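# Lower ring frame over mast onto low bars

## Task

Bring the ring frame down around the free-standing mast until it rests flat on the low bars, with the mast still standing upright on its plate. It must stay that way without any robot holding it; finally release the frame and move the arms away from it.

## Robot and tools

Robots: three identical i2rt Big YAM arms named arm1, arm2 and arm3. Each has six revolute joints, a two-finger parallel gripper and a wrist camera. With joints 1 and 6 at zero and the hand level and pointing forward, the wrist camera sits on top of the hand looking toward the fingertips. Reach is roughly 1.0 m from the joint-1 axis. Two fixed room cameras, cam_high and cam_low, watch the scene. A loose object may occasionally get a short push from outside.

Frames: one shared scene frame, origin on the floor, +z up. The reported hand point lies midway between the fingertips; the hand's z axis runs along the fingers, and the fingers open and close along its y axis. Hand poses are computed from each robot's true foot pose, which is never printed. Camera calibration is given per camera (OpenCV conventions, K in image pixels, T_world_to_cam as a 4x4 in metres mapping scene frame to camera frame). Room cameras may be off by a couple of degrees and several millimetres; wrist-camera poses also inherit errors from the reported joint angles. Results list any camera whose numbers changed.

execute_actions(actions, cameras): actions is a list holding either zero or one action. An action is an object keyed by arm name; under each arm goes "joints", an object of absolute joint targets by name (not offsets). Names, units and ranges: joint1_rad -2.879 to 2.879 (base yaw, positive is counter-clockwise seen from above; 0 faces the foot's direction); joint2_rad 0 to 3.141 (shoulder; 0 has the upper arm pointing back roughly level, increasing lifts it up then forward); joint3_rad 0 to 3.019 (elbow; 0 is fully folded, increasing opens); joint4_rad -1.692 to 1.57 (hand pitch, positive tips fingers up); joint5_rad -1.57 to 1.57 (hand sideways swing, positive to the arm's right); joint6_rad -2.094 to 2.094 (hand roll, positive clockwise viewed from behind the hand); gripper_m 0 to 0.093 metres, the fingertip gap. Done-tolerances are ±0.045, 0.14, 0.09, 0.055, 0.03, 0.035 rad and ±0.003 m respectively. Any subset of arms and joints may be named; all named motions start at once and may finish at different times. Omitted joints can still be driving toward an earlier target. Joints move at different speeds, so the hand can sweep a wide path between postures. An unknown key or out-of-range number rejects the whole call and nothing moves. An empty actions list just reports state and images. cameras picks which images come back: any of arm1_cam_wrist, arm2_cam_wrist, arm3_cam_wrist, cam_high, cam_low, or "all"; omitted or null means all, [] means none. The "pictures" line gives the image order.

wait(seconds): 0 to 10 s of letting the scene run with no new command; returns the same as an empty action.

zoom_image(camera, region): enlarges part of a camera's latest full image; region is [x0, y0, x1, y1] in that image's pixels from the top-left, no larger than 504 by 504.

read_manual(section): returns only licence text ("licences"); moves nothing.

finished_scene(scene): integer number of the current scene; irreversible, ends it after the last command has been held and reports success.

Reading results: joint_positions gives measured angles. joint_status tells how each commanded motion of the last accepted action ended. off_target: stopped short and may still be pushing. contact_stop or time_out: the joint settled and holds where it stopped, except that after time_out a joint may keep a target (the old one, or one clamped to within 0.375, 0.375, 0.113, 0.225, 0.075, 0.3 rad of its position for joints 1 to 6) and will move there by itself if freed; on_its_own lists such joints, and "held at" there is the target, not the position. To relieve such pushing, command the joint to its reported position. "joint command not followed" (often with a cause: line) means a self/inter-arm clearance check blocked that arm's joint targets; its gripper target still runs, named joints read not_followed, and the arm may retry those targets on later actions until valid ones are sent. A stop in one call cancels the later motion, wait and finished_scene calls in the same reply. Tiny target changes may not move a joint. A joint carrying a load sags over time.

Hazards: the arm does not halt on contact and can push very hard. Sustained effort heats motors; MOTOR HOT appears from 85 °C, and at 100 °C that arm and its gripper go limp (OVER-TEMPERATURE FAULT, keys marked limit_stop_at_motor_heat; resend targets afterwards). Heat partly carries between scenes. Gripper force is about 50 to 62 N per pad, lower on some. Arms pressing hard against each other fails the task immediately; hard hits may too, and nothing in the state reports arm-to-arm contact. The clearance check can be late and ignores fingers, gripper housings and wrist cameras. Object contact does not count as arm contact. Never let anything fall to the floor or leave the work area, and avoid drops, slips, slams and heavy pushing. Before finishing, open the grippers and retract all arms so the frame and mast rest on their own. Arms act independently and do not wait for one another. Shorter robot motion is better; thinking time does not count.

Each tool is called after ">>>" as name([rows], argument=value, ...), one row to a line, values as JSON.

## Session

>>> execute_actions(actions=[])

Scene clock: 0.00 s.
arm1.joint_positions: joint1_rad=+0.374 joint2_rad=+0.529 joint3_rad=+1.402 joint4_rad=-1.309 joint5_rad=+0.266 joint6_rad=+0.212 gripper_m=+0.095
arm1.joint_status: not commanded
arm1.hand: x=+1.2485 y=-0.0270 z=+1.4111 quat_wxyz=(+0.034, +0.842, -0.014, -0.539) (m; scene frame)
arm2.joint_positions: joint1_rad=-0.400 joint2_rad=+0.508 joint3_rad=+1.411 joint4_rad=-1.502 joint5_rad=-0.002 joint6_rad=+0.001 gripper_m=+0.095
arm2.joint_status: not commanded
arm2.hand: x=-0.7082 y=+1.0918 z=+1.3593 quat_wxyz=(-0.347, -0.592, -0.657, +0.311) (m; scene frame)
arm3.joint_positions: joint1_rad=-0.378 joint2_rad=+0.621 joint3_rad=+1.384 joint4_rad=-1.443 joint5_rad=+0.055 joint6_rad=-0.379 gripper_m=+0.094
arm3.joint_status: not commanded
arm3.hand: x=-0.5441 y=-1.1336 z=+1.3686 quat_wxyz=(-0.433, +0.425, -0.794, -0.027) (m; scene frame)
pictures: arm1_cam_wrist, arm2_cam_wrist, arm3_cam_wrist, cam_high, cam_low
Images, in order (width x height): arm1_cam_wrist 616x616, arm2_cam_wrist 616x616, arm3_cam_wrist 616x616, cam_high 896x504, cam_low 896x504.

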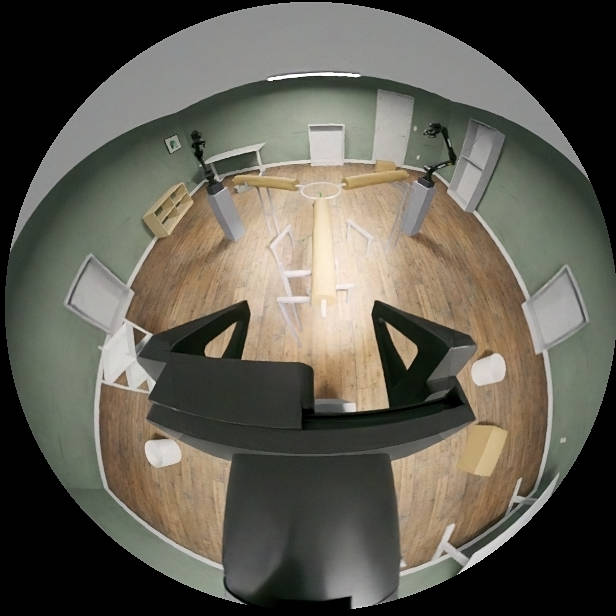

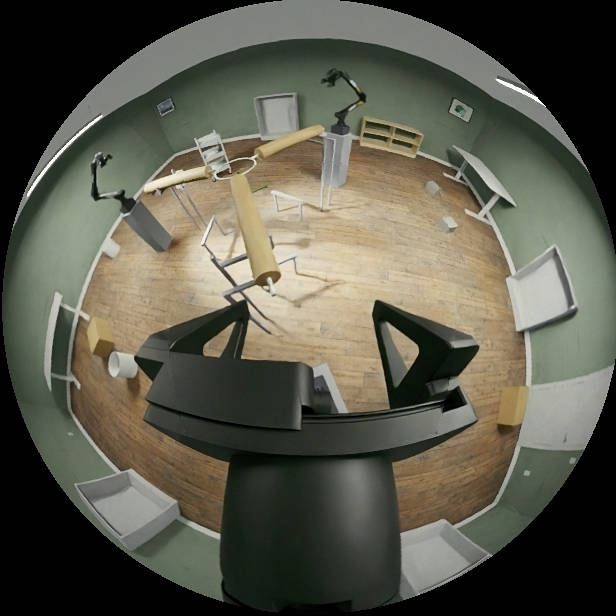

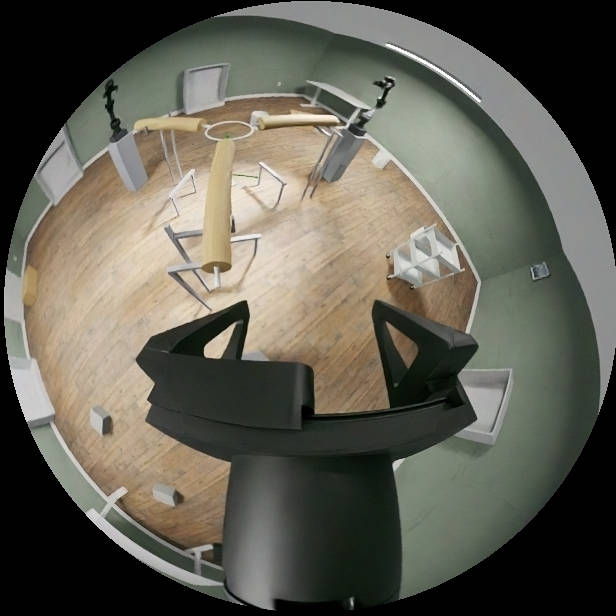

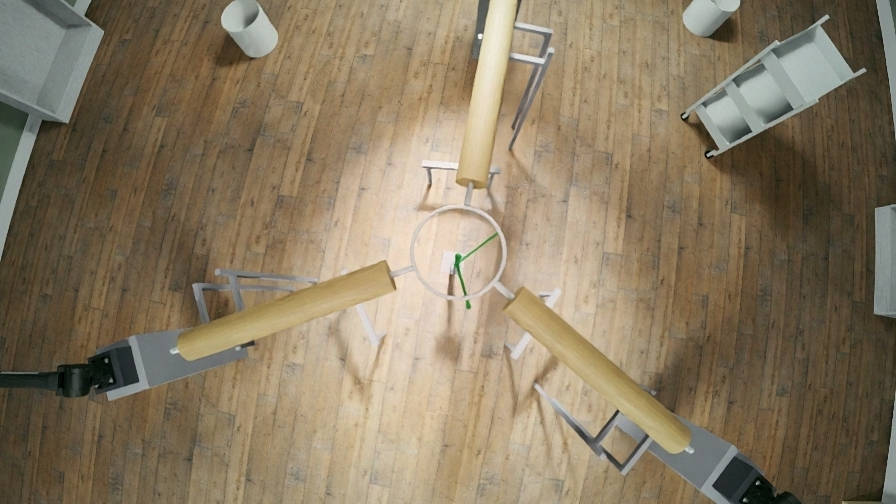

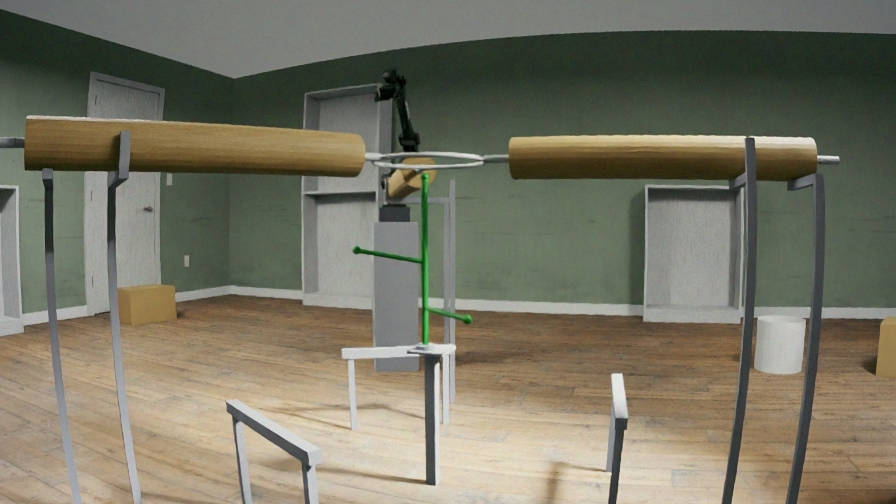

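>>> zoom_image(camera="cam_high", region=[300, 0, 620, 360])

>>> zoom_image(camera="cam_high", region=[60, 240, 400, 420])

>>> zoom_image(camera="arm1_cam_wrist", region=[220, 160, 420, 360])

>>> zoom_image(camera="cam_low", region=[300, 100, 600, 500])

Region (300, 0, 620, 360) of cam_high's 896x504 image, scaled by 1.400, with more detail than that image has.

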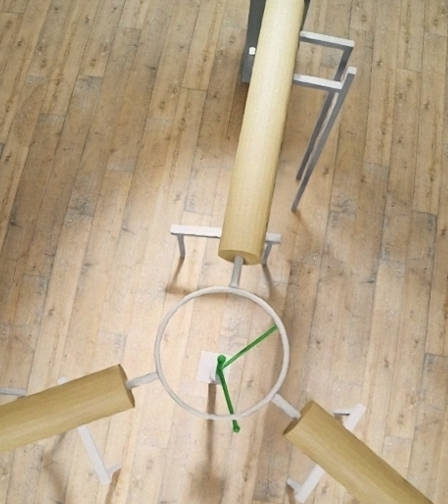

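Region (60, 240, 400, 420) of cam_high's 896x504 image, scaled by 1.482, with more detail than that image has; it fills the top 267 rows of this view, and the rest is white.

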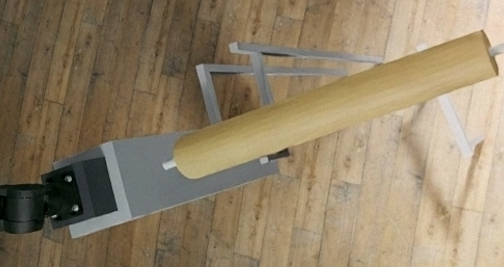

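Region (220, 160, 420, 360) of arm1_cam_wrist's 616x616 image, scaled by 2.520, with more detail than that image has.

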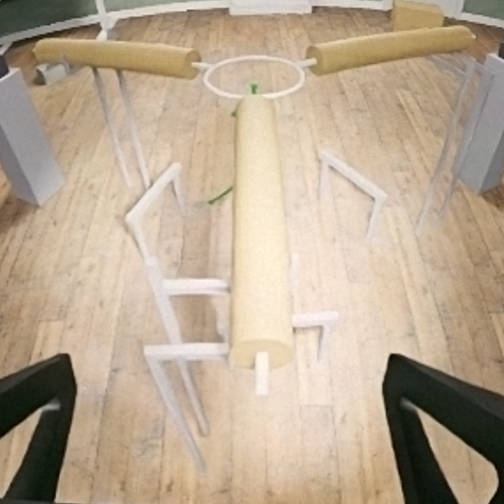

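Region (300, 100, 600, 500) of cam_low's 896x504 image, scaled by 1.260, with more detail than that image has; it fills the left 378 columns of this view, and the rest is white.

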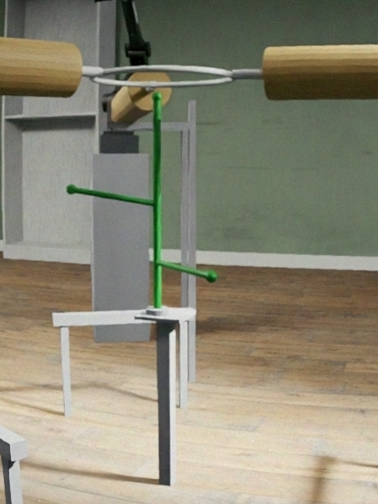

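>>> execute_actions([
  {"arm1":{"joints":{"joint1_rad":0,"joint2_rad":1.515,"joint3_rad":1.275,"joint4_rad":-1.331,"joint5_rad":0,"joint6_rad":0}},"arm2":{"joints":{"joint1_rad":0,"joint2_rad":1.515,"joint3_rad":1.275,"joint4_rad":-1.331,"joint5_rad":0,"joint6_rad":0}},"arm3":{"joints":{"joint1_rad":0,"joint2_rad":1.515,"joint3_rad":1.275,"joint4_rad":-1.331,"joint5_rad":0,"joint6_rad":0}}},
])

Scene clock: 3.73 s.
arm1.joint_positions: joint1_rad=+0.004 joint2_rad=+1.524 joint3_rad=+1.259 joint4_rad=-1.316 joint5_rad=+0.003 joint6_rad=+0.008 gripper_m=+0.095
arm1.joint_status: all done
arm1.hand: x=+1.0109 y=+0.0117 z=+1.0039 quat_wxyz=(-0.006, +1.000, -0.018, +0.010) (m; scene frame)
arm2.joint_positions: joint1_rad=-0.002 joint2_rad=+1.515 joint3_rad=+1.270 joint4_rad=-1.336 joint5_rad=-0.001 joint6_rad=+0.001 gripper_m=+0.095
arm2.joint_status: all done
arm2.hand: x=-0.5154 y=+0.8726 z=+0.9975 quat_wxyz=(+0.005, -0.510, -0.860, -0.004) (m; scene frame)
arm3.joint_positions: joint1_rad=-0.007 joint2_rad=+1.519 joint3_rad=+1.270 joint4_rad=-1.341 joint5_rad=+0.003 joint6_rad=-0.009 gripper_m=+0.094
arm3.joint_status: all done
arm3.hand: x=-0.4902 y=-0.8896 z=+1.0252 quat_wxyz=(+0.006, +0.483, -0.875, +0.008) (m; scene frame)
pictures: arm1_cam_wrist, arm2_cam_wrist, arm3_cam_wrist, cam_high, cam_low
camera_calibration (this result's frames):
arm1_cam_wrist: T_world_to_cam=[[0.0310721, 0.999309, 0.0203785, -0.062172], [0.799029, -0.0370832, 0.600148, -1.4039], [0.60049, -0.00236488, -0.799629, 0.31782], [0, 0, 0, 1]] pos_world=[0.932843, 0.0108194, 1.09796]
arm2_cam_wrist: T_world_to_cam=[[-0.872749, -0.488062, 0.0102011, -0.0409243], [-0.38757, 0.705453, 0.593401, -1.40527], [-0.296813, 0.513937, -0.804842, 0.328309], [0, 0, 0, 1]] pos_world=[-0.482911, 0.802649, 1.09854]
arm3_cam_wrist: T_world_to_cam=[[0.83549, -0.549284, 0.0156115, -0.0956155], [-0.444956, -0.659584, 0.605775, -1.42504], [-0.322445, -0.513065, -0.795483, 0.325239], [0, 0, 0, 1]] pos_world=[-0.449324, -0.825587, 1.12347]
Images, in order (width x height): arm1_cam_wrist 616x616, arm2_cam_wrist 616x616, arm3_cam_wrist 616x616, cam_high 896x504, cam_low 896x504.

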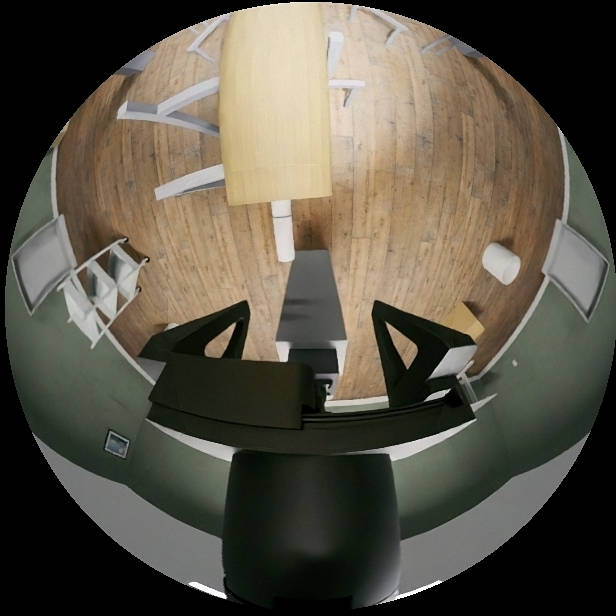

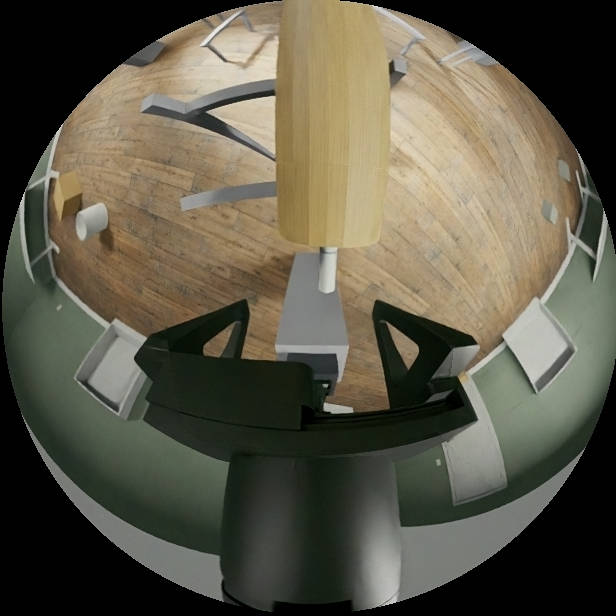

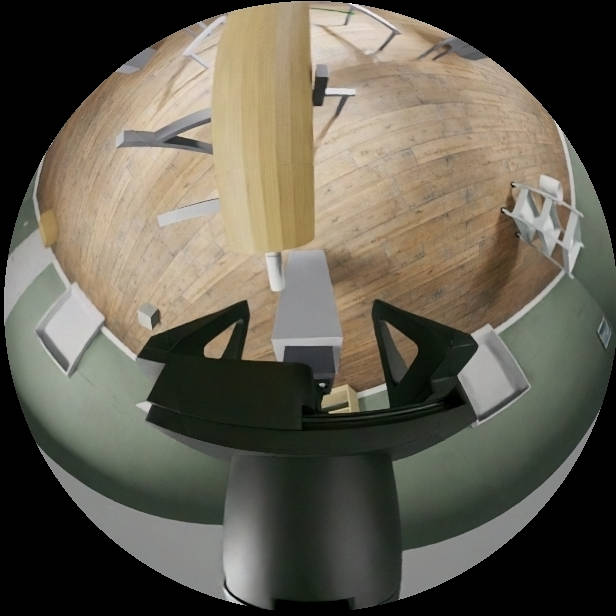

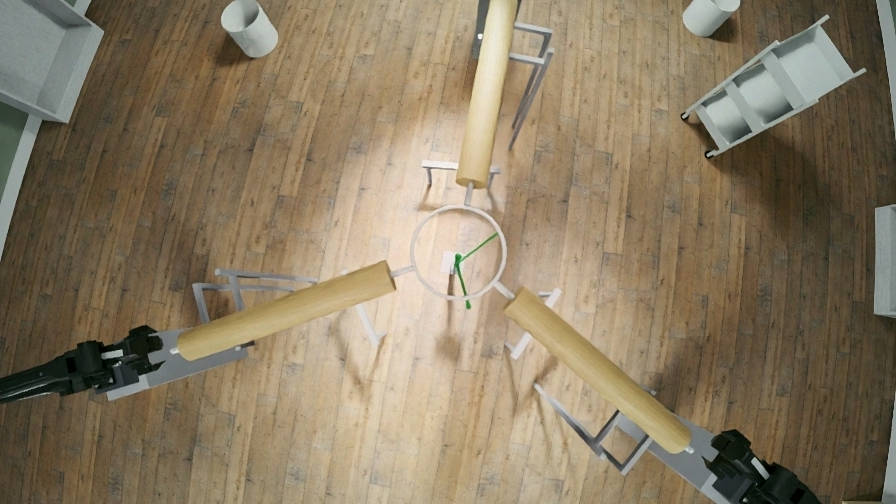

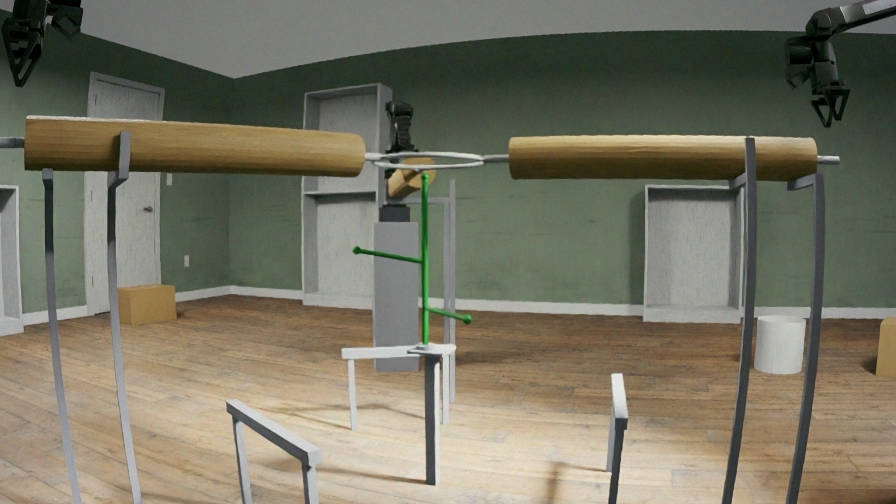

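>>> execute_actions([
  {"arm1":{"joints":{"joint1_rad":0.066,"joint6_rad":0.04}},"arm2":{"joints":{"joint1_rad":-0.042,"joint6_rad":-0.056,"joint3_rad":1.2,"joint4_rad":-1.26}},"arm3":{"joints":{"joint1_rad":0.113,"joint6_rad":0.08,"joint3_rad":1.12,"joint4_rad":-1.18}}},
], cameras=[])

>>> execute_actions([
  {"arm1":{"joints":{"joint2_rad":1.706,"joint3_rad":1.151,"joint4_rad":-1.016}},"arm2":{"joints":{"joint2_rad":1.588,"joint3_rad":1.042,"joint4_rad":-1.025}},"arm3":{"joints":{"joint2_rad":1.605,"joint3_rad":0.972,"joint4_rad":-0.938}}},
])

Scene clock: 5.50 s.
arm1.joint_positions: joint1_rad=+0.067 joint2_rad=+1.524 joint3_rad=+1.259 joint4_rad=-1.316 joint5_rad=+0.001 joint6_rad=+0.032 gripper_m=+0.095
arm1.joint_status: all done
arm1.hand: x=+1.0109 y=-0.0160 z=+1.0036 quat_wxyz=(-0.006, +1.000, +0.001, +0.010) (m; scene frame)
arm2.joint_positions: joint1_rad=-0.038 joint2_rad=+1.511 joint3_rad=+1.198 joint4_rad=-1.271 joint5_rad=-0.001 joint6_rad=-0.039 gripper_m=+0.095
arm2.joint_status: all done
arm2.hand: x=-0.5335 y=+0.8736 z=+0.9731 quat_wxyz=(+0.006, -0.508, -0.861, -0.005) (m; scene frame)
arm3.joint_positions: joint1_rad=+0.118 joint2_rad=+1.511 joint3_rad=+1.116 joint4_rad=-1.195 joint5_rad=+0.001 joint6_rad=+0.071 gripper_m=+0.094
arm3.joint_status: all done
arm3.hand: x=-0.5464 y=-0.8817 z=+0.9723 quat_wxyz=(+0.005, +0.503, -0.864, +0.008) (m; scene frame)
pictures: none
No camera images: the call's "cameras" was empty. Leave "cameras" out to get every camera's image.

Scene clock: 6.53 s.
arm1.joint_positions: joint1_rad=+0.067 joint2_rad=+1.701 joint3_rad=+1.141 joint4_rad=-1.033 joint5_rad=+0.001 joint6_rad=+0.032 gripper_m=+0.095
arm1.joint_status: all done
arm1.hand: x=+0.9935 y=-0.0156 z=+0.8856 quat_wxyz=(-0.006, +1.000, +0.001, +0.016) (m; scene frame)
arm2.joint_positions: joint1_rad=-0.038 joint2_rad=+1.590 joint3_rad=+1.031 joint4_rad=-1.036 joint5_rad=-0.001 joint6_rad=-0.039 gripper_m=+0.095
arm2.joint_status: all done
arm2.hand: x=-0.5391 y=+0.8848 z=+0.8833 quat_wxyz=(+0.010, -0.508, -0.861, -0.008) (m; scene frame)
arm3.joint_positions: joint1_rad=+0.118 joint2_rad=+1.606 joint3_rad=+0.965 joint4_rad=-0.953 joint5_rad=+0.002 joint6_rad=+0.072 gripper_m=+0.094
arm3.joint_status: all done
arm3.hand: x=-0.5506 y=-0.8918 z=+0.8851 quat_wxyz=(+0.006, +0.502, -0.865, +0.009) (m; scene frame)
pictures: arm1_cam_wrist, arm2_cam_wrist, arm3_cam_wrist, cam_high, cam_low
camera_calibration (this result's frames):
arm1_cam_wrist: T_world_to_cam=[[-0.0071708, 0.999784, 0.0194834, 0.00682086], [0.792273, -0.00620763, 0.610136, -1.32167], [0.610125, 0.0198113, -0.792057, 0.21766], [0, 0, 0, 1]] pos_world=[0.914376, -0.019336, 0.978667]
arm2_cam_wrist: T_world_to_cam=[[-0.870632, -0.49185, 0.00911576, -0.0490142], [-0.387072, 0.696364, 0.604361, -1.35666], [-0.303603, 0.522648, -0.796659, 0.204433], [0, 0, 0, 1]] pos_world=[-0.505731, 0.813773, 0.983221]
arm3_cam_wrist: T_world_to_cam=[[0.858773, -0.512081, 0.0167998, 0.000679109], [-0.415395, -0.676686, 0.6079, -1.36936], [-0.299926, -0.529027, -0.793836, 0.189932], [0, 0, 0, 1]] pos_world=[-0.512443, -0.8258, 0.983198]
Images, in order (width x height): arm1_cam_wrist 616x616, arm2_cam_wrist 616x616, arm3_cam_wrist 616x616, cam_high 896x504, cam_low 896x504.

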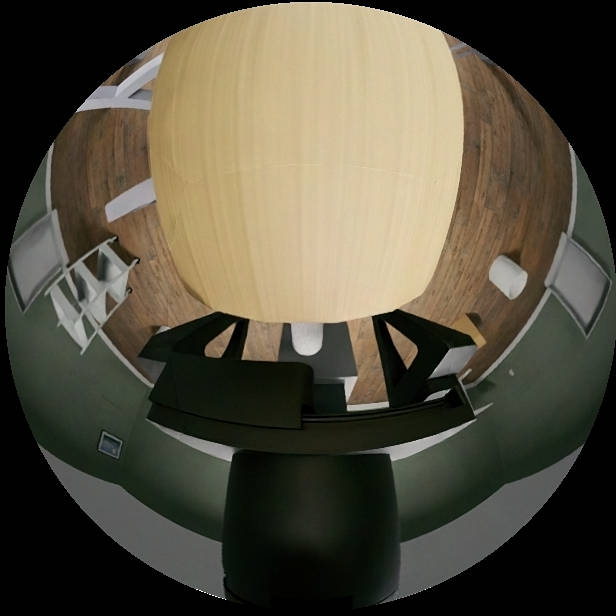

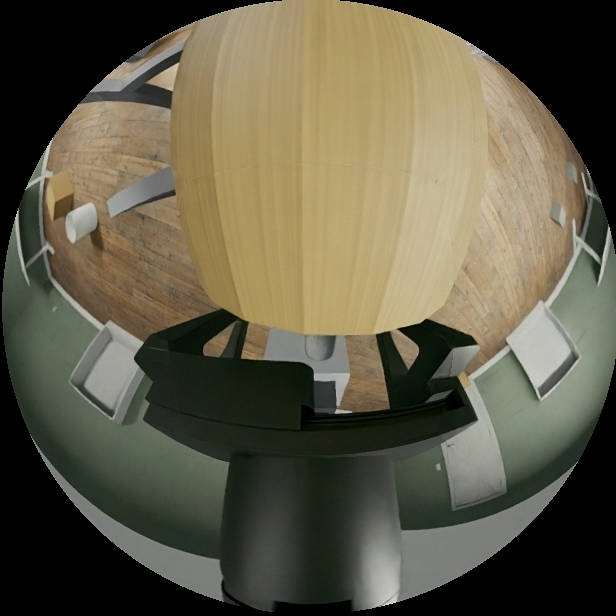

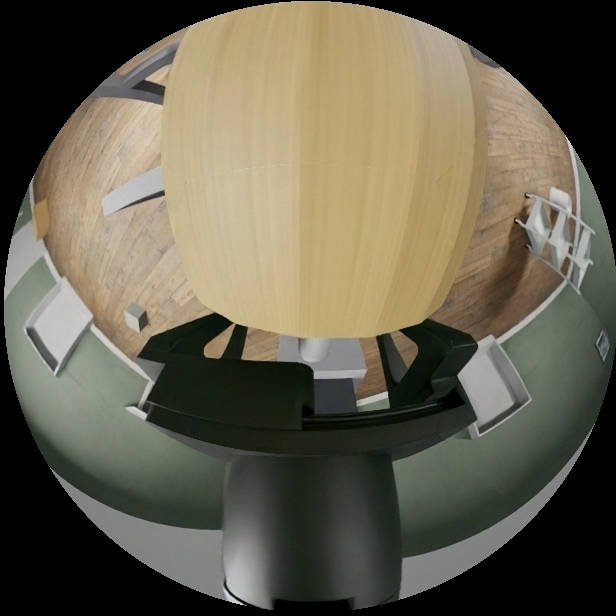

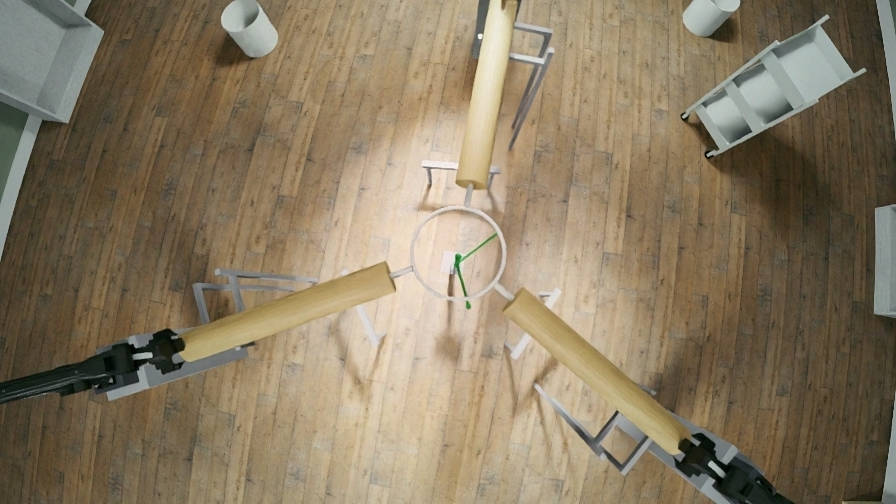

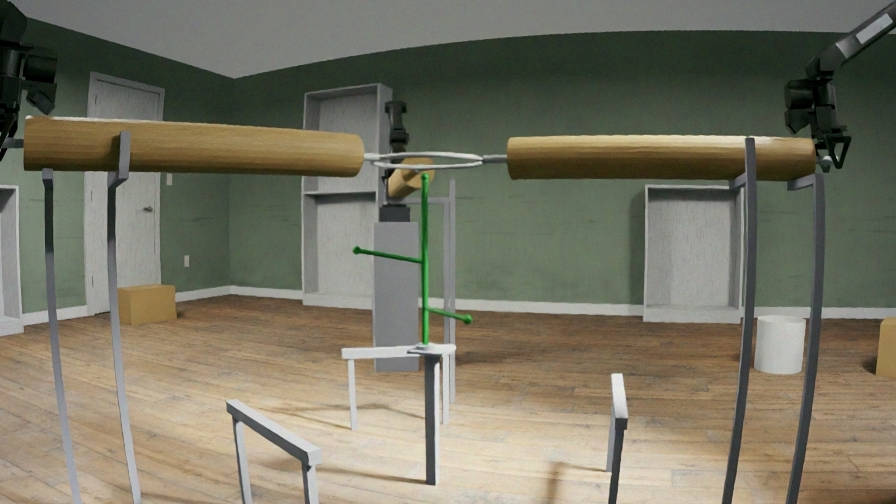

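>>> execute_actions([
  {"arm1":{"joints":{"gripper_m":0}},"arm2":{"joints":{"gripper_m":0}},"arm3":{"joints":{"gripper_m":0}}},
], cameras=[])

>>> execute_actions([
  {"arm1":{"joints":{"joint2_rad":1.628,"joint3_rad":1.238,"joint4_rad":-1.181}},"arm2":{"joints":{"joint2_rad":1.51,"joint3_rad":1.138,"joint4_rad":-1.199}},"arm3":{"joints":{"joint2_rad":1.511,"joint3_rad":1.056,"joint4_rad":-1.116}}},
], cameras=[])

>>> execute_actions([
  {"arm1":{"joints":{"joint2_rad":1.566,"joint3_rad":1.348,"joint4_rad":-1.353}},"arm2":{"joints":{"joint2_rad":1.451,"joint3_rad":1.258,"joint4_rad":-1.378}},"arm3":{"joints":{"joint2_rad":1.437,"joint3_rad":1.166,"joint4_rad":-1.3}}},
], cameras=["cam_low","cam_high"])

Scene clock: 7.70 s.
arm1.joint_positions: joint1_rad=+0.068 joint2_rad=+1.701 joint3_rad=+1.140 joint4_rad=-1.033 joint5_rad=-0.005 joint6_rad=+0.035 gripper_m=+0.018
arm1.joint_status: gripper_m off_target (ended at +0.018, target +0.000)
arm1.hand: x=+0.9937 y=-0.0174 z=+0.8854 quat_wxyz=(-0.002, +1.000, +0.000, +0.016) (m; scene frame)
arm2.joint_positions: joint1_rad=-0.041 joint2_rad=+1.590 joint3_rad=+1.031 joint4_rad=-1.035 joint5_rad=+0.006 joint6_rad=-0.040 gripper_m=+0.019
arm2.joint_status: gripper_m off_target (ended at +0.019, target +0.000)
arm2.hand: x=-0.5410 y=+0.8838 z=+0.8833 quat_wxyz=(+0.012, -0.509, -0.861, -0.005) (m; scene frame)
arm3.joint_positions: joint1_rad=+0.117 joint2_rad=+1.606 joint3_rad=+0.965 joint4_rad=-0.950 joint5_rad=+0.002 joint6_rad=+0.093 gripper_m=+0.018
arm3.joint_status: gripper_m off_target (ended at +0.018, target +0.000)
arm3.hand: x=-0.5500 y=-0.8912 z=+0.8851 quat_wxyz=(+0.005, +0.494, -0.870, +0.008) (m; scene frame)
pictures: none
No camera images: the call's "cameras" was empty. Leave "cameras" out to get every camera's image.

Scene clock: 8.60 s.
arm1.joint_positions: joint1_rad=+0.068 joint2_rad=+1.658 joint3_rad=+1.196 joint4_rad=-1.145 joint5_rad=-0.005 joint6_rad=+0.036 gripper_m=+0.018
arm1.joint_status: all done
arm1.hand: x=+0.9938 y=-0.0176 z=+0.9232 quat_wxyz=(-0.003, +1.000, +0.000, +0.023) (m; scene frame)
arm2.joint_positions: joint1_rad=-0.041 joint2_rad=+1.518 joint3_rad=+1.099 joint4_rad=-1.175 joint5_rad=+0.008 joint6_rad=-0.040 gripper_m=+0.019
arm2.joint_status: all done
arm2.hand: x=-0.5423 y=+0.8850 z=+0.9349 quat_wxyz=(+0.012, -0.509, -0.861, -0.004) (m; scene frame)
arm3.joint_positions: joint1_rad=+0.117 joint2_rad=+1.521 joint3_rad=+1.021 joint4_rad=-1.084 joint5_rad=-0.001 joint6_rad=+0.093 gripper_m=+0.018
arm3.joint_status: all done
arm3.hand: x=-0.5516 y=-0.8925 z=+0.9357 quat_wxyz=(+0.004, +0.493, -0.870, +0.005) (m; scene frame)
pictures: none
No camera images: the call's "cameras" was empty. Leave "cameras" out to get every camera's image.

Scene clock: 9.50 s.
arm1.joint_positions: joint1_rad=+0.068 joint2_rad=+1.592 joint3_rad=+1.303 joint4_rad=-1.322 joint5_rad=-0.004 joint6_rad=+0.037 gripper_m=+0.018
arm1.joint_status: all done
arm1.hand: x=+0.9948 y=-0.0181 z=+0.9905 quat_wxyz=(-0.004, +1.000, +0.000, +0.025) (m; scene frame)
arm2.joint_positions: joint1_rad=-0.041 joint2_rad=+1.459 joint3_rad=+1.218 joint4_rad=-1.353 joint5_rad=+0.008 joint6_rad=-0.040 gripper_m=+0.019
arm2.joint_status: all done
arm2.hand: x=-0.5427 y=+0.8857 z=+1.0012 quat_wxyz=(+0.012, -0.509, -0.861, -0.004) (m; scene frame)
arm3.joint_positions: joint1_rad=+0.117 joint2_rad=+1.447 joint3_rad=+1.126 joint4_rad=-1.266 joint5_rad=-0.001 joint6_rad=+0.093 gripper_m=+0.018
arm3.joint_status: all done
arm3.hand: x=-0.5528 y=-0.8941 z=+1.0009 quat_wxyz=(+0.005, +0.493, -0.870, +0.006) (m; scene frame)
pictures: cam_high, cam_low
Images, in order (width x height): cam_high 896x504, cam_low 896x504.

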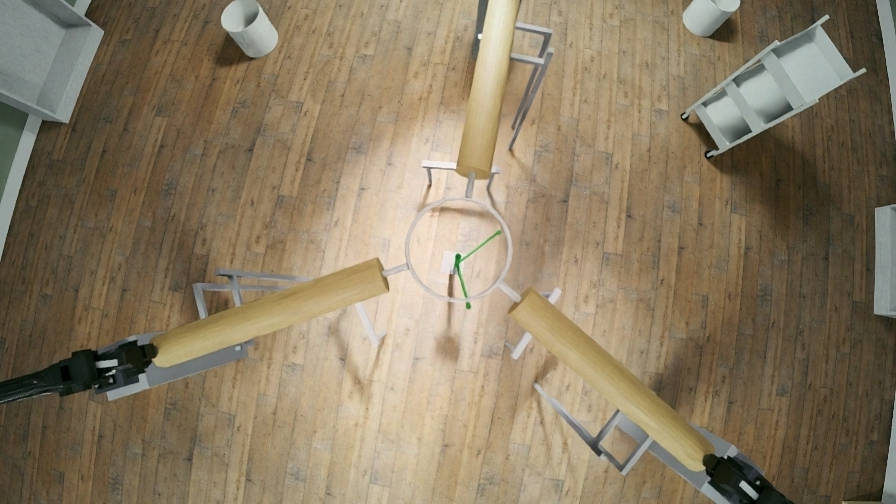

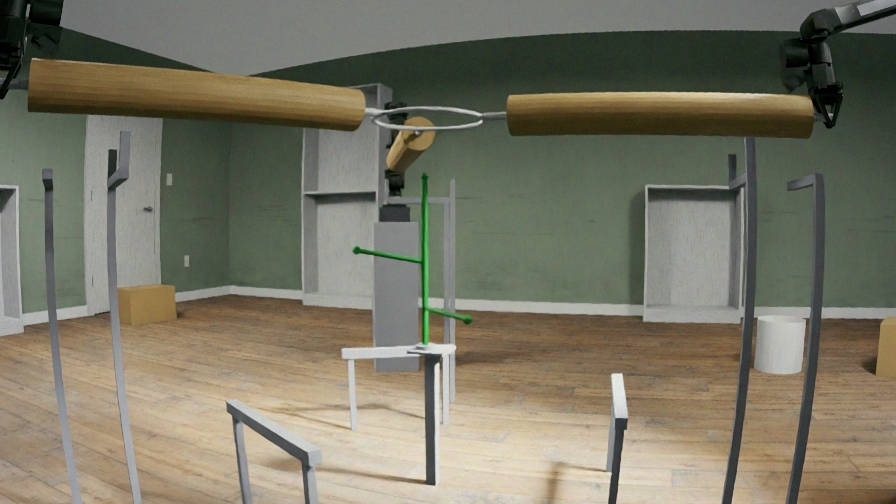

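>>> execute_actions([
  {"arm1":{"joints":{"joint1_rad":-0.189,"joint6_rad":-0.331,"joint2_rad":1.588,"joint3_rad":1.39,"joint4_rad":-1.309}},"arm2":{"joints":{"joint1_rad":-0.316,"joint6_rad":-0.447,"joint2_rad":1.519,"joint3_rad":1.329,"joint4_rad":-1.331}},"arm3":{"joints":{"joint1_rad":-0.175,"joint6_rad":-0.325,"joint2_rad":1.46,"joint3_rad":1.185,"joint4_rad":-1.246}}},
], cameras=[])

>>> execute_actions([
  {"arm1":{"joints":{"joint1_rad":-0.388,"joint6_rad":-0.64,"joint2_rad":1.724,"joint3_rad":1.565,"joint4_rad":-1.348}},"arm2":{"joints":{"joint1_rad":-0.51,"joint6_rad":-0.751,"joint2_rad":1.682,"joint3_rad":1.528,"joint4_rad":-1.367}},"arm3":{"joints":{"joint1_rad":-0.4,"joint6_rad":-0.66,"joint2_rad":1.596,"joint3_rad":1.341,"joint4_rad":-1.266}}},
])

Scene clock: 11.13 s.
arm1.joint_positions: joint1_rad=-0.178 joint2_rad=+1.610 joint3_rad=+1.339 joint4_rad=-1.306 joint5_rad=-0.001 joint6_rad=-0.319 gripper_m=+0.018
arm1.joint_status: all done
arm1.hand: x=+0.9881 y=+0.0971 z=+0.9965 quat_wxyz=(-0.003, +0.998, +0.054, +0.008) (m; scene frame)
arm2.joint_positions: joint1_rad=-0.313 joint2_rad=+1.534 joint3_rad=+1.277 joint4_rad=-1.331 joint5_rad=+0.003 joint6_rad=-0.422 gripper_m=+0.019
arm2.joint_status: all done
arm2.hand: x=-0.6424 y=+0.8224 z=+0.9921 quat_wxyz=(+0.007, -0.461, -0.887, -0.007) (m; scene frame)
arm3.joint_positions: joint1_rad=-0.170 joint2_rad=+1.471 joint3_rad=+1.136 joint4_rad=-1.242 joint5_rad=+0.004 joint6_rad=-0.300 gripper_m=+0.018
arm3.joint_status: all done
arm3.hand: x=-0.4503 y=-0.9511 z=+0.9960 quat_wxyz=(+0.000, +0.539, -0.843, +0.005) (m; scene frame)
pictures: none
No camera images: the call's "cameras" was empty. Leave "cameras" out to get every camera's image.

Scene clock: 12.17 s.
arm1.joint_positions: joint1_rad=-0.380 joint2_rad=+1.764 joint3_rad=+1.503 joint4_rad=-1.344 joint5_rad=+0.003 joint6_rad=-0.629 gripper_m=+0.018
arm1.joint_status: all done
arm1.hand: x=+0.9709 y=+0.2082 z=+0.9842 quat_wxyz=(+0.003, +0.994, +0.108, +0.020) (m; scene frame)
arm2.joint_positions: joint1_rad=-0.510 joint2_rad=+1.708 joint3_rad=+1.460 joint4_rad=-1.369 joint5_rad=+0.005 joint6_rad=-0.727 gripper_m=+0.019
arm2.joint_status: all done
arm2.hand: x=-0.7292 y=+0.7555 z=+0.9804 quat_wxyz=(+0.012, -0.412, -0.911, -0.021) (m; scene frame)
arm3.joint_positions: joint1_rad=-0.397 joint2_rad=+1.621 joint3_rad=+1.284 joint4_rad=-1.264 joint5_rad=+0.004 joint6_rad=-0.634 gripper_m=+0.018
arm3.joint_status: all done
arm3.hand: x=-0.3467 y=-0.9917 z=+0.9876 quat_wxyz=(+0.012, +0.583, -0.812, +0.004) (m; scene frame)
pictures: arm1_cam_wrist, arm2_cam_wrist, arm3_cam_wrist, cam_high, cam_low
camera_calibration (this result's frames):
arm1_cam_wrist: T_world_to_cam=[[-0.219723, 0.975559, -0.00265816, 0.0142008], [0.767763, 0.174602, 0.616486, -1.38267], [0.601882, 0.133415, -0.787362, 0.284897], [0, 0, 0, 1]] pos_world=[0.893211, 0.189554, 1.07675]
arm2_cam_wrist: T_world_to_cam=[[-0.745131, -0.666705, -0.0168708, -0.029972], [-0.533619, 0.580834, 0.614722, -1.42862], [-0.400039, 0.46705, -0.788564, 0.255404], [0, 0, 0, 1]] pos_world=[-0.682499, 0.69052, 1.0791]
arm3_cam_wrist: T_world_to_cam=[[0.940764, -0.339063, -0.000087606, -0.0105968], [-0.268123, -0.74409, 0.611915, -1.43428], [-0.207543, -0.575644, -0.790924, 0.262488], [0, 0, 0, 1]] pos_world=[-0.320116, -0.919725, 1.08526]
Images, in order (width x height): arm1_cam_wrist 616x616, arm2_cam_wrist 616x616, arm3_cam_wrist 616x616, cam_high 896x504, cam_low 896x504.

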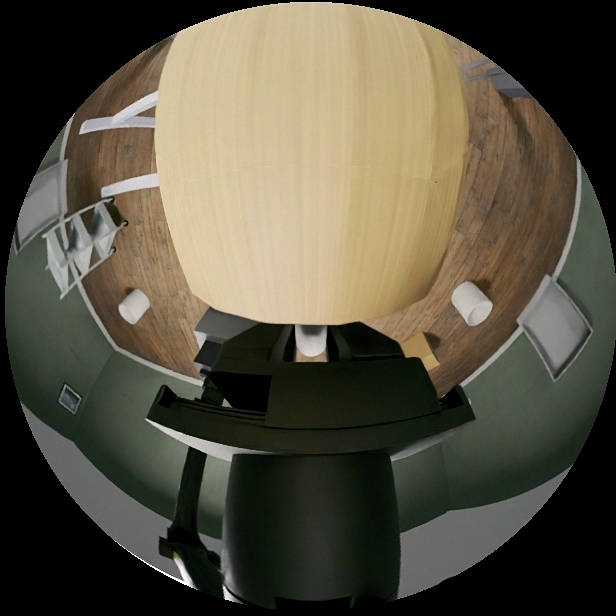

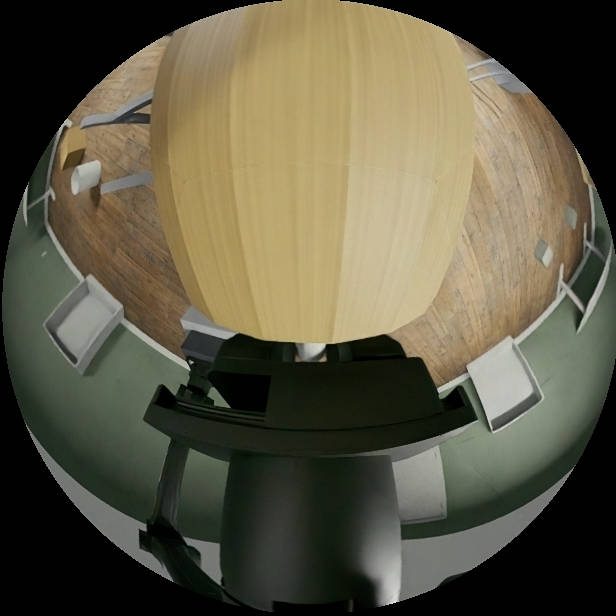

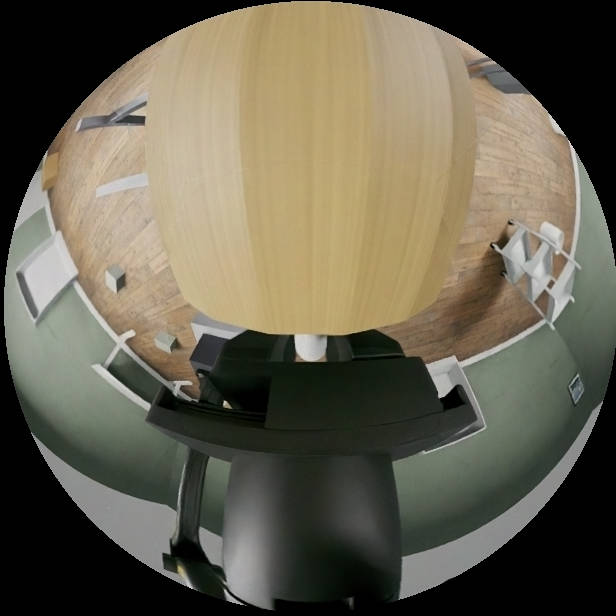

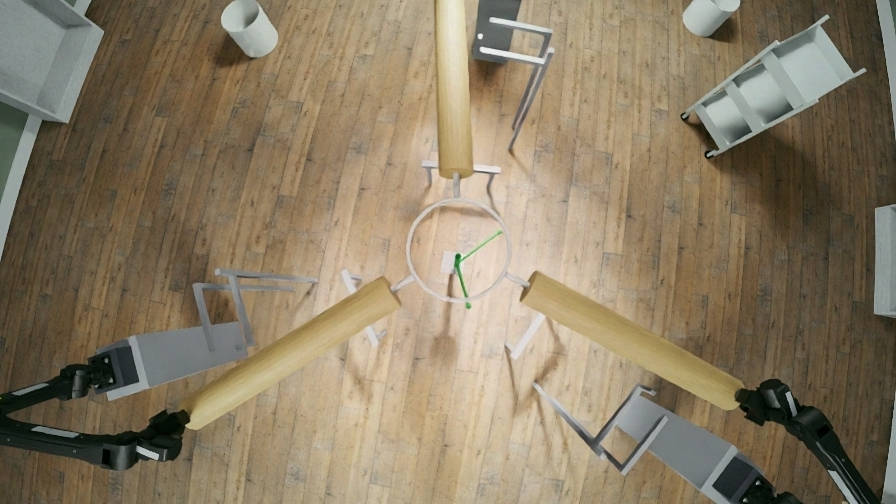

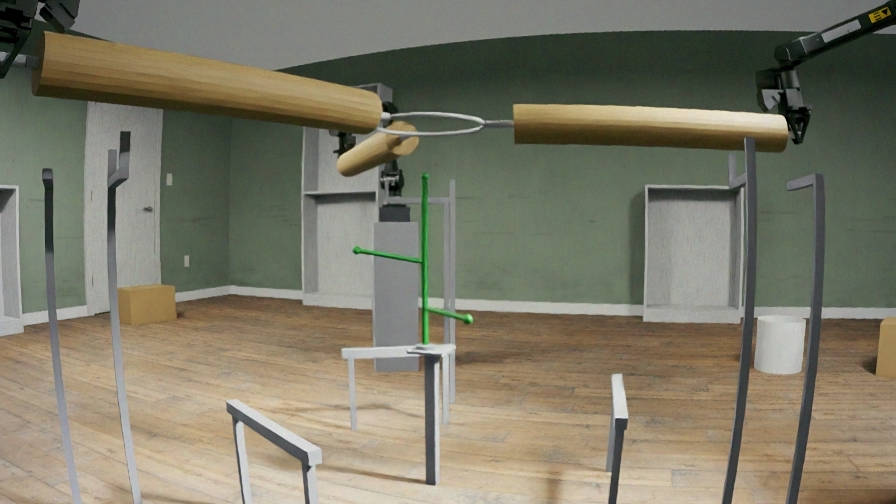

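>>> execute_actions([
  {"arm1":{"joints":{"joint2_rad":1.798,"joint3_rad":1.41,"joint4_rad":-1.106}},"arm2":{"joints":{"joint2_rad":1.752,"joint3_rad":1.364,"joint4_rad":-1.12}},"arm3":{"joints":{"joint2_rad":1.693,"joint3_rad":1.195,"joint4_rad":-1.01}}},
], cameras=[])

>>> execute_actions([
  {"arm1":{"joints":{"joint2_rad":1.923,"joint3_rad":1.329,"joint4_rad":-0.899}},"arm2":{"joints":{"joint2_rad":1.876,"joint3_rad":1.274,"joint4_rad":-0.905}},"arm3":{"joints":{"joint2_rad":1.844,"joint3_rad":1.12,"joint4_rad":-0.784}}},
], cameras=[])

>>> execute_actions([
  {"arm1":{"joints":{"joint2_rad":2.087,"joint3_rad":1.303,"joint4_rad":-0.71}},"arm2":{"joints":{"joint2_rad":2.041,"joint3_rad":1.239,"joint4_rad":-0.706}},"arm3":{"joints":{"joint2_rad":2.036,"joint3_rad":1.103,"joint4_rad":-0.575}}},
], cameras=["cam_low","cam_high"])

Scene clock: 13.70 s.
arm1.joint_positions: joint1_rad=-0.382 joint2_rad=+1.844 joint3_rad=+1.378 joint4_rad=-1.127 joint5_rad=+0.004 joint6_rad=-0.633 gripper_m=+0.018
arm1.joint_status: all done
arm1.hand: x=+0.9690 y=+0.2116 z=+0.8984 quat_wxyz=(-0.001, +0.994, +0.110, +0.016) (m; scene frame)
arm2.joint_positions: joint1_rad=-0.511 joint2_rad=+1.784 joint3_rad=+1.331 joint4_rad=-1.149 joint5_rad=+0.010 joint6_rad=-0.731 gripper_m=+0.019
arm2.joint_status: all done
arm2.hand: x=-0.7306 y=+0.7514 z=+0.8968 quat_wxyz=(+0.011, -0.411, -0.912, -0.013) (m; scene frame)
arm3.joint_positions: joint1_rad=-0.400 joint2_rad=+1.728 joint3_rad=+1.172 joint4_rad=-1.039 joint5_rad=+0.008 joint6_rad=-0.640 gripper_m=+0.018
arm3.joint_status: all done
arm3.hand: x=-0.3408 y=-0.9907 z=+0.9005 quat_wxyz=(+0.010, +0.584, -0.812, +0.006) (m; scene frame)
pictures: none
No camera images: the call's "cameras" was empty. Leave "cameras" out to get every camera's image.

Scene clock: 14.70 s.
arm1.joint_positions: joint1_rad=-0.383 joint2_rad=+1.974 joint3_rad=+1.301 joint4_rad=-0.914 joint5_rad=+0.005 joint6_rad=-0.636 gripper_m=+0.018
arm1.joint_status: all done
arm1.hand: x=+0.9679 y=+0.2141 z=+0.8073 quat_wxyz=(-0.002, +0.994, +0.110, +0.013) (m; scene frame)
arm2.joint_positions: joint1_rad=-0.512 joint2_rad=+1.911 joint3_rad=+1.244 joint4_rad=-0.927 joint5_rad=+0.009 joint6_rad=-0.733 gripper_m=+0.019
arm2.joint_status: all done
arm2.hand: x=-0.7311 y=+0.7491 z=+0.8061 quat_wxyz=(+0.009, -0.410, -0.912, -0.010) (m; scene frame)
arm3.joint_positions: joint1_rad=-0.402 joint2_rad=+1.879 joint3_rad=+1.101 joint4_rad=-0.805 joint5_rad=+0.008 joint6_rad=-0.643 gripper_m=+0.018
arm3.joint_status: all done
arm3.hand: x=-0.3367 y=-0.9892 z=+0.8110 quat_wxyz=(+0.004, +0.585, -0.811, +0.006) (m; scene frame)
pictures: none
No camera images: the call's "cameras" was empty. Leave "cameras" out to get every camera's image.

Scene clock: 15.70 s.
arm1.joint_positions: joint1_rad=-0.386 joint2_rad=+2.140 joint3_rad=+1.282 joint4_rad=-0.721 joint5_rad=+0.004 joint6_rad=-0.641 gripper_m=+0.018
arm1.joint_status: all done
arm1.hand: x=+0.9663 y=+0.2174 z=+0.7171 quat_wxyz=(-0.004, +0.994, +0.112, +0.010) (m; scene frame)
arm2.joint_positions: joint1_rad=-0.516 joint2_rad=+2.080 joint3_rad=+1.215 joint4_rad=-0.724 joint5_rad=+0.009 joint6_rad=-0.738 gripper_m=+0.019
arm2.joint_status: all done
arm2.hand: x=-0.7328 y=+0.7468 z=+0.7151 quat_wxyz=(+0.008, -0.410, -0.912, -0.007) (m; scene frame)
arm3.joint_positions: joint1_rad=-0.403 joint2_rad=+2.071 joint3_rad=+1.088 joint4_rad=-0.590 joint5_rad=+0.009 joint6_rad=-0.647 gripper_m=+0.018
arm3.joint_status: all done
arm3.hand: x=-0.3327 y=-0.9881 z=+0.7205 quat_wxyz=(-0.001, +0.585, -0.811, +0.006) (m; scene frame)
pictures: cam_high, cam_low
Images, in order (width x height): cam_high 896x504, cam_low 896x504.

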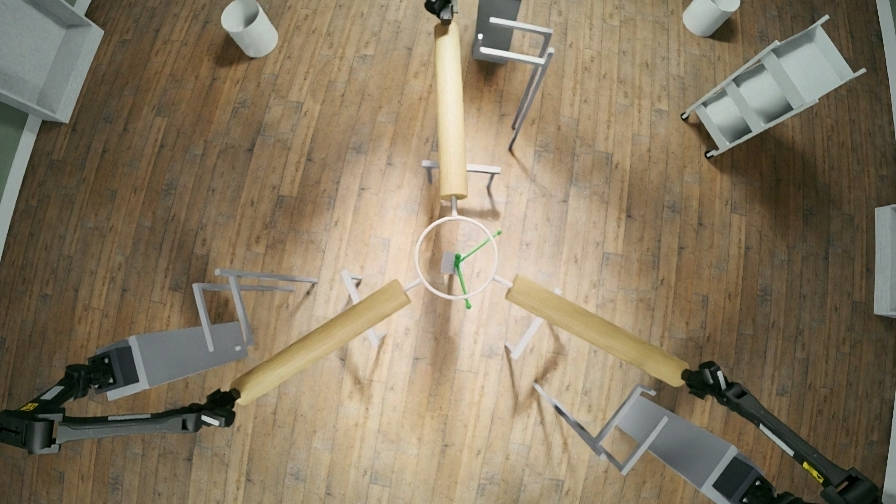

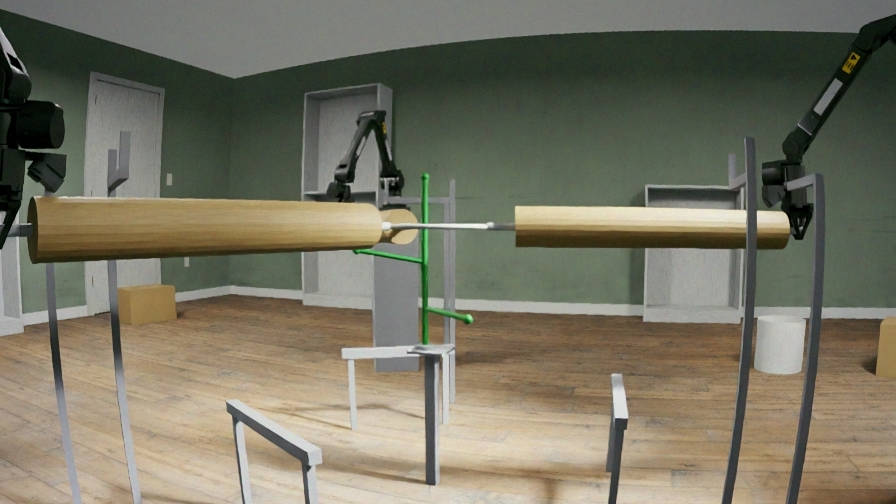

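>>> execute_actions([
  {"arm1":{"joints":{"joint1_rad":-0.263,"joint6_rad":-0.515,"joint2_rad":2.205,"joint3_rad":1.556,"joint4_rad":-0.842}},"arm2":{"joints":{"joint1_rad":-0.673,"joint6_rad":-0.914,"joint2_rad":2.117,"joint3_rad":1.4,"joint4_rad":-0.79}},"arm3":{"joints":{"joint1_rad":-0.351,"joint6_rad":-0.611,"joint2_rad":1.89,"joint3_rad":0.786,"joint4_rad":-0.415}}},
], cameras=["cam_low","cam_high"])

Scene clock: 17.43 s.
arm1.joint_positions: joint1_rad=-0.258 joint2_rad=+2.233 joint3_rad=+1.513 joint4_rad=-0.831 joint5_rad=+0.004 joint6_rad=-0.516 gripper_m=+0.018
arm1.joint_status: all done
arm1.hand: x=+0.8764 y=+0.1740 z=+0.7275 quat_wxyz=(-0.010, +0.994, +0.113, -0.003) (m; scene frame)
arm2.joint_positions: joint1_rad=-0.680 joint2_rad=+2.135 joint3_rad=+1.365 joint4_rad=-0.787 joint5_rad=+0.005 joint6_rad=-0.905 gripper_m=+0.019
arm2.joint_status: all done
arm2.hand: x=-0.8241 y=+0.7055 z=+0.7257 quat_wxyz=(+0.001, -0.409, -0.913, +0.006) (m; scene frame)
arm3.joint_positions: joint1_rad=-0.363 joint2_rad=+1.911 joint3_rad=+0.778 joint4_rad=-0.427 joint5_rad=+0.000 joint6_rad=-0.608 gripper_m=+0.018
arm3.joint_status: all done
arm3.hand: x=-0.4227 y=-1.0299 z=+0.7265 quat_wxyz=(-0.008, +0.586, -0.810, +0.002) (m; scene frame)
pictures: cam_high, cam_low
Images, in order (width x height): cam_high 896x504, cam_low 896x504.

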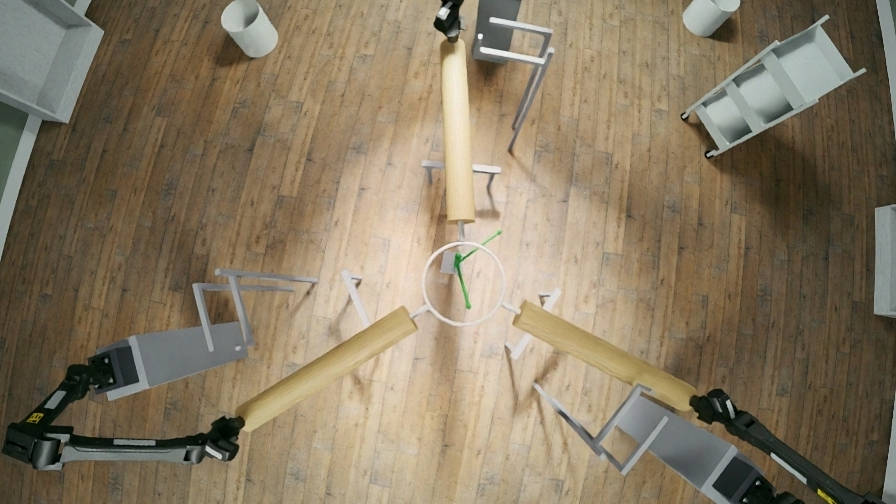

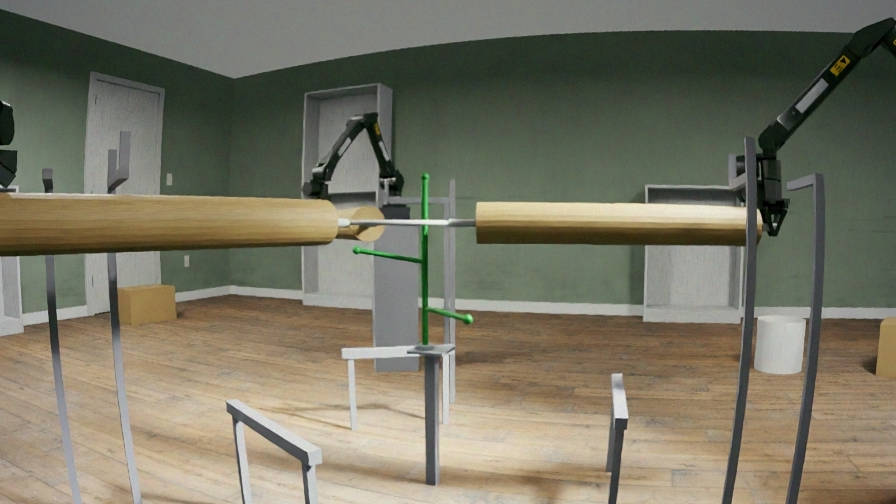

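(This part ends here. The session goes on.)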